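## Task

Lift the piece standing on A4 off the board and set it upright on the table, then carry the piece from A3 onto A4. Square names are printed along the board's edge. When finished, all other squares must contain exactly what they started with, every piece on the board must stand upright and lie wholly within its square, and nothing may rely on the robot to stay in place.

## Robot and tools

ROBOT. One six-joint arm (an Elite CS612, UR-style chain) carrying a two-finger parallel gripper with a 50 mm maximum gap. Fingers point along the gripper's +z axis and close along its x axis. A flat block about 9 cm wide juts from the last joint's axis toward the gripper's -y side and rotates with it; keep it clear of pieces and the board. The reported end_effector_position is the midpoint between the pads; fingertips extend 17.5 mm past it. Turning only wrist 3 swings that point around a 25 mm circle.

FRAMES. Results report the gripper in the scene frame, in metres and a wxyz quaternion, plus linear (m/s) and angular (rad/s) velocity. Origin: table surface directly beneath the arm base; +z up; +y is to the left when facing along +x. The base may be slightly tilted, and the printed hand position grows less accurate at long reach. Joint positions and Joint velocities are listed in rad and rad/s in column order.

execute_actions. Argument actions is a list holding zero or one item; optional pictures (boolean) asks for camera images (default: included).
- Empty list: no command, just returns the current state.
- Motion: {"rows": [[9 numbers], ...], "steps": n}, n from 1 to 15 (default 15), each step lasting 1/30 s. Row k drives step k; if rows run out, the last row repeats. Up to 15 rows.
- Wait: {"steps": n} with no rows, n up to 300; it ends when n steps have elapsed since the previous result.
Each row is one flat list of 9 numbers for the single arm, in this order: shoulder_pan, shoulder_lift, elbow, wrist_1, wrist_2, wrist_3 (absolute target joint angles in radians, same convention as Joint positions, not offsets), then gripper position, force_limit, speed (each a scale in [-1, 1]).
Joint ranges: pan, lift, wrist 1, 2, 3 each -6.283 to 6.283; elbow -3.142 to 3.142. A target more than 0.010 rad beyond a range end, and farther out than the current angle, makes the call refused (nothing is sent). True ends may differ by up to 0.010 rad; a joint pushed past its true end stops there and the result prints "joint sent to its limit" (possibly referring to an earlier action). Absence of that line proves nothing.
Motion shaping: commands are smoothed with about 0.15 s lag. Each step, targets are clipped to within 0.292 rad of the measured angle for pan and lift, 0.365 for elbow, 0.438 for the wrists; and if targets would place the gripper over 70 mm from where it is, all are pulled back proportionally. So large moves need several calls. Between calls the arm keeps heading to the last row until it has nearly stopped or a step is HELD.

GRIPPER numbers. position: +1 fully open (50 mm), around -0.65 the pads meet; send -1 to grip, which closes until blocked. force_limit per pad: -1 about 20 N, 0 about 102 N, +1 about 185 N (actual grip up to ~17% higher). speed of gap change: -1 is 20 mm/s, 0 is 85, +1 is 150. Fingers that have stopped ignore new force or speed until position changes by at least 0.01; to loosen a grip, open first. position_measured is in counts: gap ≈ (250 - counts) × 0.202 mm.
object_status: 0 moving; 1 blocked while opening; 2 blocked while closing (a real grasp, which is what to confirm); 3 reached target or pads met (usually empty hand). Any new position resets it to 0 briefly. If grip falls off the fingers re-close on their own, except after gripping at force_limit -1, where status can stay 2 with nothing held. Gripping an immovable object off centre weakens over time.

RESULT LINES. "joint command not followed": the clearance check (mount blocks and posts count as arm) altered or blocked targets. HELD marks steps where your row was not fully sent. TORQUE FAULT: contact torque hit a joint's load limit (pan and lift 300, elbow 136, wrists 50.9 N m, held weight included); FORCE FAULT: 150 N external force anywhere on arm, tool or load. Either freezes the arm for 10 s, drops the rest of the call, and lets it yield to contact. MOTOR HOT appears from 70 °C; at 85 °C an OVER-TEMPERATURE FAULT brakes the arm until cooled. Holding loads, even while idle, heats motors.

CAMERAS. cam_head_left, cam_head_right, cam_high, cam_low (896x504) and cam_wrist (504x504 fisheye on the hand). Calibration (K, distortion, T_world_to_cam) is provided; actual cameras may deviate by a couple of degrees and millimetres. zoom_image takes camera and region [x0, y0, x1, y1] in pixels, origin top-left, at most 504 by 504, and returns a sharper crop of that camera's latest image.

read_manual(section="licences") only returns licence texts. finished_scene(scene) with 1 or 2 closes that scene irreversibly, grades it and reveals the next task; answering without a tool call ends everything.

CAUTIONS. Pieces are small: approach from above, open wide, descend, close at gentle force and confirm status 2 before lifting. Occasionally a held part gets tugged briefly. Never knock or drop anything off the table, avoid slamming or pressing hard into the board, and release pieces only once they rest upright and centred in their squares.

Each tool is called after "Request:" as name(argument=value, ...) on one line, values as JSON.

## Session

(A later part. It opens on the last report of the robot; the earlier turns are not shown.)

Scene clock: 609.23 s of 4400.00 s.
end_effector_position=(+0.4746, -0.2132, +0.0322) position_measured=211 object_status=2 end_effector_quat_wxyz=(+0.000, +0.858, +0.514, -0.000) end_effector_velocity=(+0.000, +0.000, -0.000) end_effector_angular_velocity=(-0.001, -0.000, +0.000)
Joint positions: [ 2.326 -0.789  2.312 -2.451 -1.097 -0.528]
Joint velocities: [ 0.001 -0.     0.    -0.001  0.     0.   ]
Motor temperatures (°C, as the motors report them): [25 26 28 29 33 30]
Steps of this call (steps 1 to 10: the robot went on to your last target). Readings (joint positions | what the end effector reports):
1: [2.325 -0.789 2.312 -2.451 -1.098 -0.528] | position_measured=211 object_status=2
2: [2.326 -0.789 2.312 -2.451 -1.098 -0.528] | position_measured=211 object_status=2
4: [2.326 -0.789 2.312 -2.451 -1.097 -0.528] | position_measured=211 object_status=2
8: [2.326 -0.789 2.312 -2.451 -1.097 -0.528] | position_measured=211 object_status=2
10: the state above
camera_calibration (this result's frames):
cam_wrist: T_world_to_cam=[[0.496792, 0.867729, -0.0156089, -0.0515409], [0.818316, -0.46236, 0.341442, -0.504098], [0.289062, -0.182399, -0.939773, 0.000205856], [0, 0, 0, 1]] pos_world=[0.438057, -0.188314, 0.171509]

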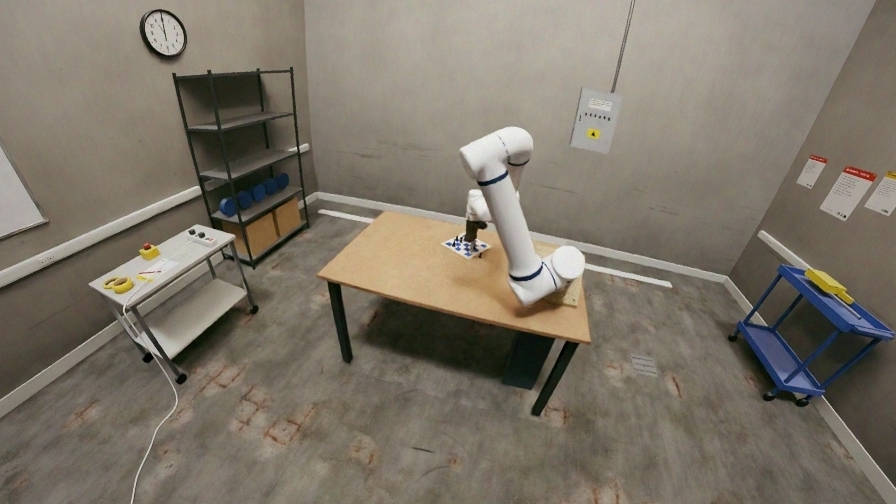

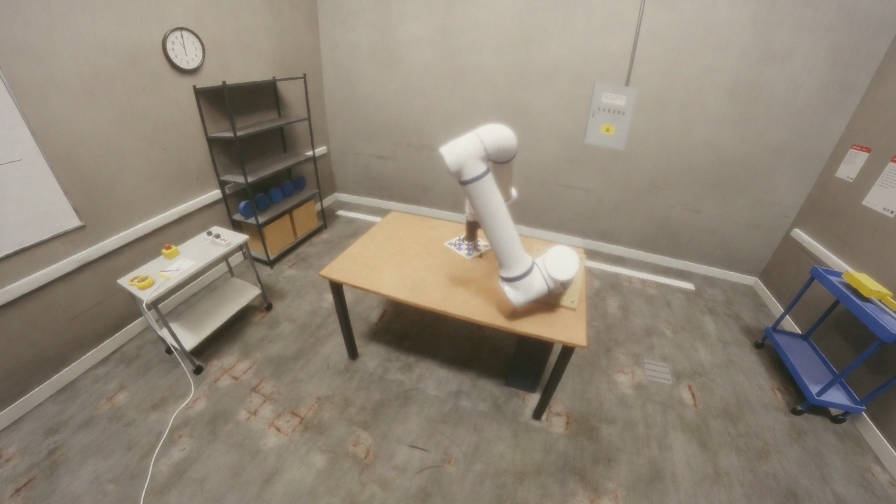

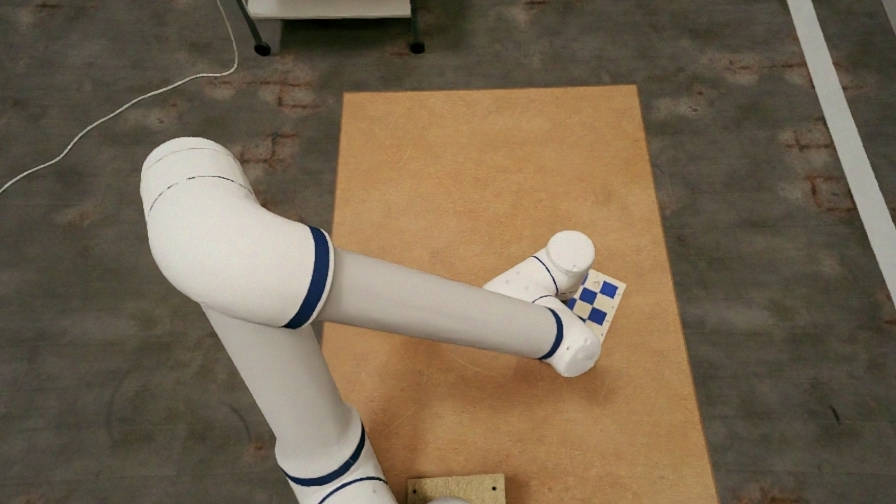

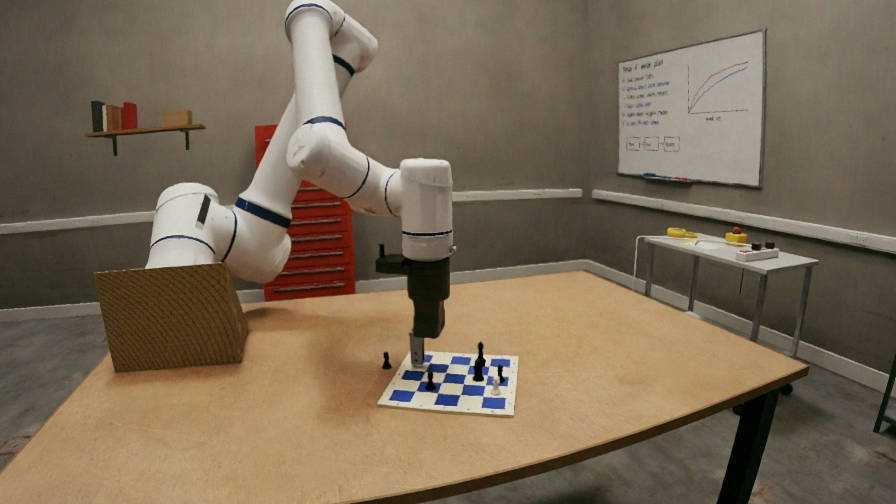

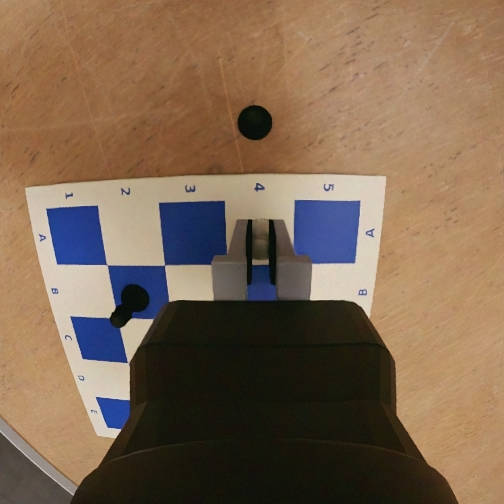

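Request:
execute_actions(actions=[{"rows": [[2.32631,-0.78852,2.3119,-2.45218,-1.0971,-0.52747,-1,0.3,-0.6],[2.32671,-0.78774,2.3121,-2.45332,-1.09686,-0.52711,-1,0.3,-0.6],[2.32711,-0.78696,2.31229,-2.45445,-1.09662,-0.52676,-1,0.3,-0.6],[2.32742,-0.78633,2.31245,-2.45536,-1.09643,-0.52648,-1,0.3,-0.6],[2.32766,-0.78586,2.31256,-2.45604,-1.09628,-0.52626,-1,0.3,-0.6]], "steps": 15}], pictures=false)

Request:
execute_actions(actions=[{"rows": [[2.32766,-0.78586,2.31256,-2.45604,-1.09628,-0.52626,0.3,0.3,-0.5]], "steps": 10}], pictures=false)

Request:
execute_actions(actions=[{"rows": [[2.32742,-0.78633,2.31245,-2.45536,-1.09643,-0.52648,0.3,0.3,-0.5],[2.32671,-0.78774,2.3121,-2.45332,-1.09686,-0.52711,0.3,0.3,-0.5],[2.32536,-0.79039,2.31143,-2.44946,-1.09768,-0.52832,0.3,0.3,-0.5],[2.32337,-0.7943,2.31046,-2.44378,-1.09888,-0.53009,0.3,0.3,-0.5],[2.32083,-0.7993,2.30921,-2.43651,-1.10042,-0.53235,0.3,0.3,-0.5],[2.3178,-0.80523,2.30773,-2.42788,-1.10225,-0.53504,0.3,0.3,-0.5],[2.31447,-0.81179,2.30609,-2.41834,-1.10427,-0.53802,0.3,0.3,-0.5],[2.31113,-0.81835,2.30445,-2.4088,-1.10629,-0.54099,0.3,0.3,-0.5],[2.30795,-0.8246,2.30289,-2.39972,-1.10821,-0.54382,0.3,0.3,-0.5],[2.30516,-0.83007,2.30153,-2.39177,-1.10989,-0.5463,0.3,0.3,-0.5],[2.30294,-0.83444,2.30044,-2.38541,-1.11124,-0.54828,0.3,0.3,-0.5],[2.30127,-0.83772,2.29962,-2.38064,-1.11225,-0.54977,0.3,0.3,-0.5],[2.30016,-0.83991,2.29907,-2.37747,-1.11293,-0.55076,0.3,0.3,-0.5],[2.29936,-0.84147,2.29868,-2.37519,-1.11341,-0.55147,0.3,0.3,-0.5]], "steps": 15}], pictures=false)

Request:
execute_actions(actions=[{"steps": 15}])

Request:
zoom_image(camera="cam_wrist", region=[160, 110, 360, 310])

Request:
zoom_image(camera="cam_low", region=[360, 310, 530, 425])

Scene clock: 630.33 s of 4400.00 s.
end_effector_position=(+0.4745, -0.2131, +0.0301) position_measured=211 object_status=2 end_effector_quat_wxyz=(+0.000, +0.858, +0.514, -0.000) end_effector_velocity=(-0.000, -0.000, -0.000) end_effector_angular_velocity=(+0.000, -0.000, -0.000)
Joint positions: [ 2.328 -0.786  2.313 -2.456 -1.096 -0.526]
Joint velocities: [ 0.     0.001  0.    -0.001  0.     0.   ]
Motor temperatures (°C, as the motors report them): [25 26 28 29 33 30]
Steps of this call (steps 1 to 15: the robot went on to your last target; steps 16 to 90: nothing new was sent; then 17.60 s passed at rest; steps 91 to 105: all 15 steps of this action). Readings (joint positions | what the end effector reports):
91: [2.326 -0.789 2.312 -2.451 -1.097 -0.528] | position_measured=211 object_status=2
92: [2.326 -0.789 2.312 -2.452 -1.097 -0.528] | position_measured=211 object_status=2
94: [2.327 -0.788 2.312 -2.453 -1.097 -0.527] | position_measured=211 object_status=2
98: [2.327 -0.787 2.312 -2.455 -1.096 -0.527] | position_measured=211 object_status=2
105: the state above

Scene clock: 630.67 s of 4400.00 s.
end_effector_position=(+0.4745, -0.2131, +0.0300) position_measured=128 object_status=0 end_effector_quat_wxyz=(+0.000, +0.858, +0.514, -0.000) end_effector_velocity=(-0.000, +0.000, +0.000) end_effector_angular_velocity=(+0.000, +0.000, -0.000)
Joint positions: [ 2.328 -0.786  2.313 -2.456 -1.096 -0.526]
Joint velocities: [-0. -0. -0.  0.  0. -0.]
Motor temperatures (°C, as the motors report them): [25 26 28 29 33 30]
Steps of this call (steps 1 to 10: all 10 steps of this action). Readings (joint positions | what the end effector reports):
1: [2.328 -0.786 2.313 -2.456 -1.096 -0.526] | position_measured=205 object_status=0
2: [2.328 -0.786 2.313 -2.456 -1.096 -0.526] | position_measured=197 object_status=0
4: [2.328 -0.786 2.313 -2.456 -1.096 -0.526] | position_measured=180 object_status=0
8: [2.328 -0.786 2.313 -2.456 -1.096 -0.526] | position_measured=145 object_status=0
10: the state above

Scene clock: 631.17 s of 4400.00 s.
end_effector_position=(+0.4746, -0.2130, +0.0601) position_measured=107 object_status=3 end_effector_quat_wxyz=(+0.000, +0.858, +0.514, -0.000) end_effector_velocity=(-0.001, +0.001, +0.052) end_effector_angular_velocity=(-0.001, -0.001, +0.000)
Joint positions: [ 2.304 -0.833  2.301 -2.388 -1.111 -0.548]
Joint velocities: [-0.041 -0.081 -0.02   0.116 -0.024 -0.036]
Motor temperatures (°C, as the motors report them): [25 26 28 29 33 30]
Steps of this call (steps 1 to 15: all 15 steps of this action). Readings (joint positions | what the end effector reports):
1: [2.328 -0.786 2.313 -2.456 -1.096 -0.526] | position_measured=119 object_status=0
2: [2.328 -0.786 2.313 -2.456 -1.096 -0.526] | position_measured=110 object_status=0
4: [2.327 -0.787 2.312 -2.453 -1.097 -0.527] | position_measured=107 object_status=0
8: [2.320 -0.801 2.309 -2.434 -1.101 -0.533] | position_measured=107 object_status=0
15: the state above

Scene clock: 631.67 s of 4400.00 s.
end_effector_position=(+0.4744, -0.2128, +0.0655) position_measured=107 object_status=3 end_effector_quat_wxyz=(+0.000, +0.858, +0.514, -0.000) end_effector_velocity=(-0.000, -0.000, +0.001) end_effector_angular_velocity=(-0.000, +0.000, -0.000)
Joint positions: [ 2.299 -0.841  2.299 -2.375 -1.113 -0.551]
Joint velocities: [-0.001 -0.001 -0.     0.001 -0.001 -0.   ]
Motor temperatures (°C, as the motors report them): [25 26 28 29 33 30]
Steps of this call (steps 1 to 15: the robot went on to your last target). Readings (joint positions | what the end effector reports):
1: [2.303 -0.835 2.300 -2.384 -1.111 -0.549] | position_measured=107 object_status=3
2: [2.302 -0.837 2.300 -2.382 -1.112 -0.549] | position_measured=107 object_status=3
4: [2.301 -0.839 2.299 -2.379 -1.113 -0.550] | position_measured=107 object_status=3
8: [2.300 -0.841 2.299 -2.376 -1.113 -0.551] | position_measured=107 object_status=3
15: the state above
camera_calibration (this result's frames):
cam_wrist: T_world_to_cam=[[0.496878, 0.86768, -0.0156069, -0.0513232], [0.818307, -0.462465, 0.341321, -0.51517], [0.28894, -0.182366, -0.939817, 0.0317111], [0, 0, 0, 1]] pos_world=[0.437905, -0.187933, 0.20484]

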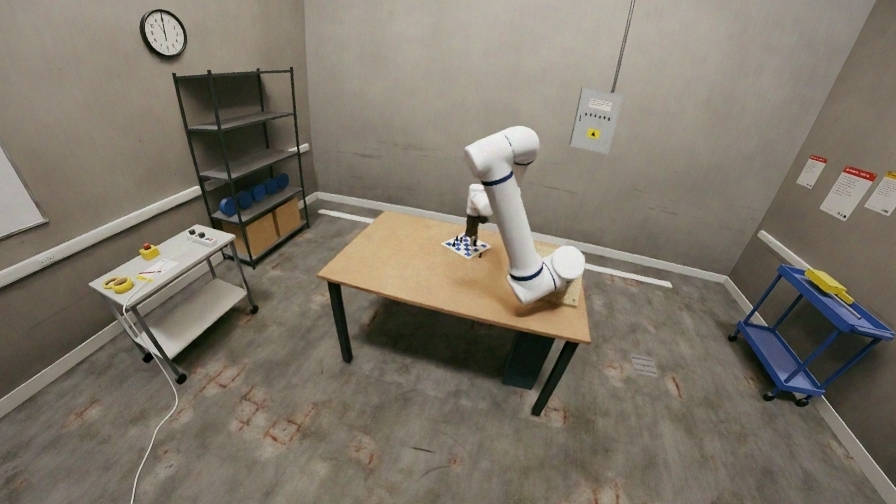

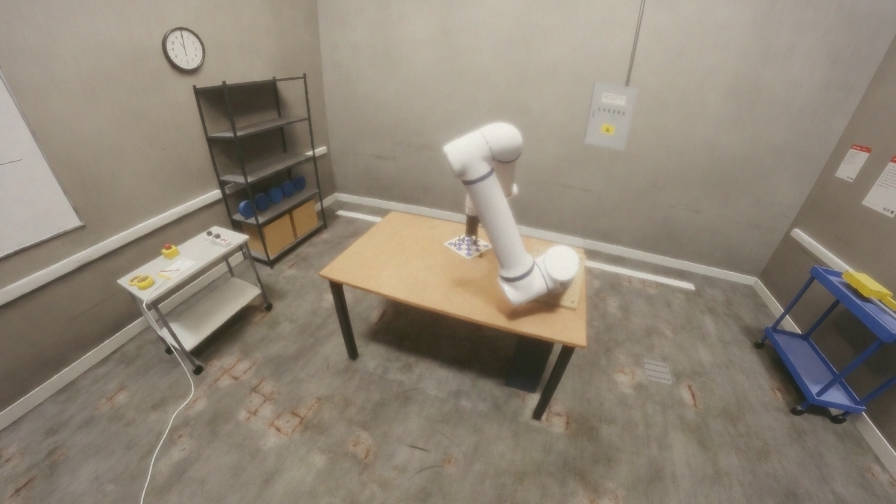

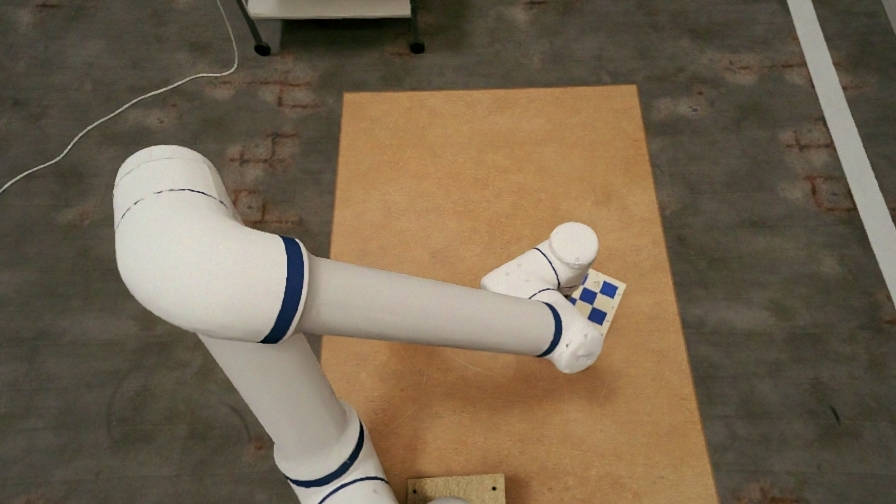

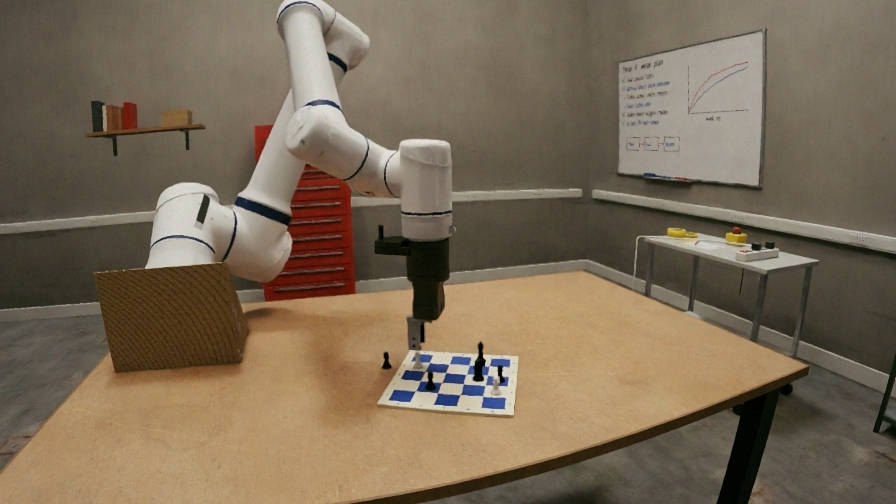

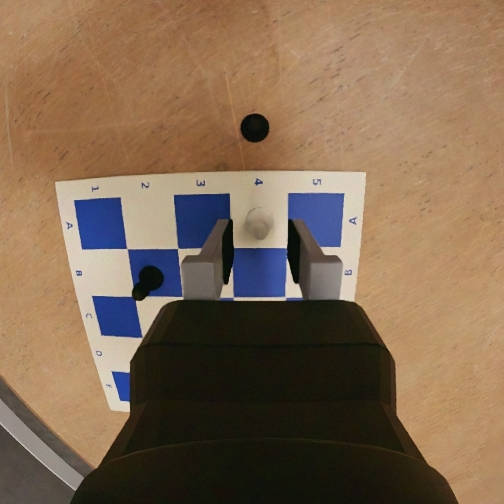

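Region (160, 110, 360, 310) of cam_wrist's 504x504 image, scaled by 2.520, with more detail than that image has.

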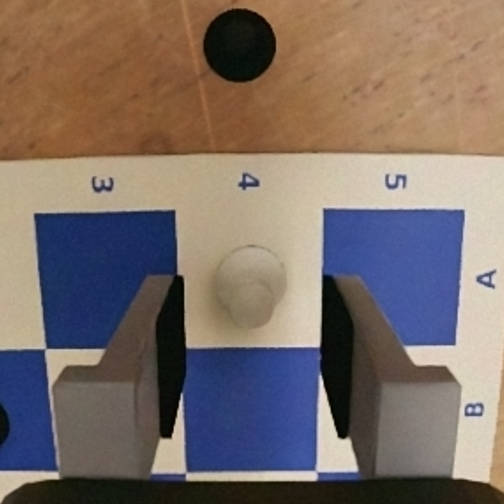

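Region (360, 310, 530, 425) of cam_low's 896x504 image, scaled by 2.965, with more detail than that image has; it fills the top 341 rows of this view, and the rest is white.

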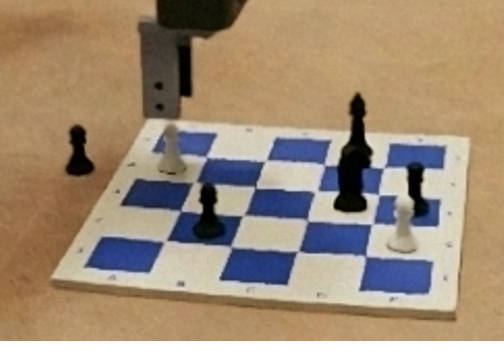

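The white pawn stands centred on A4, the black pawn is upright on the table, and all the other pieces are untouched.

Request:
finished_scene(scene=2)

The scene is finished: the task was done.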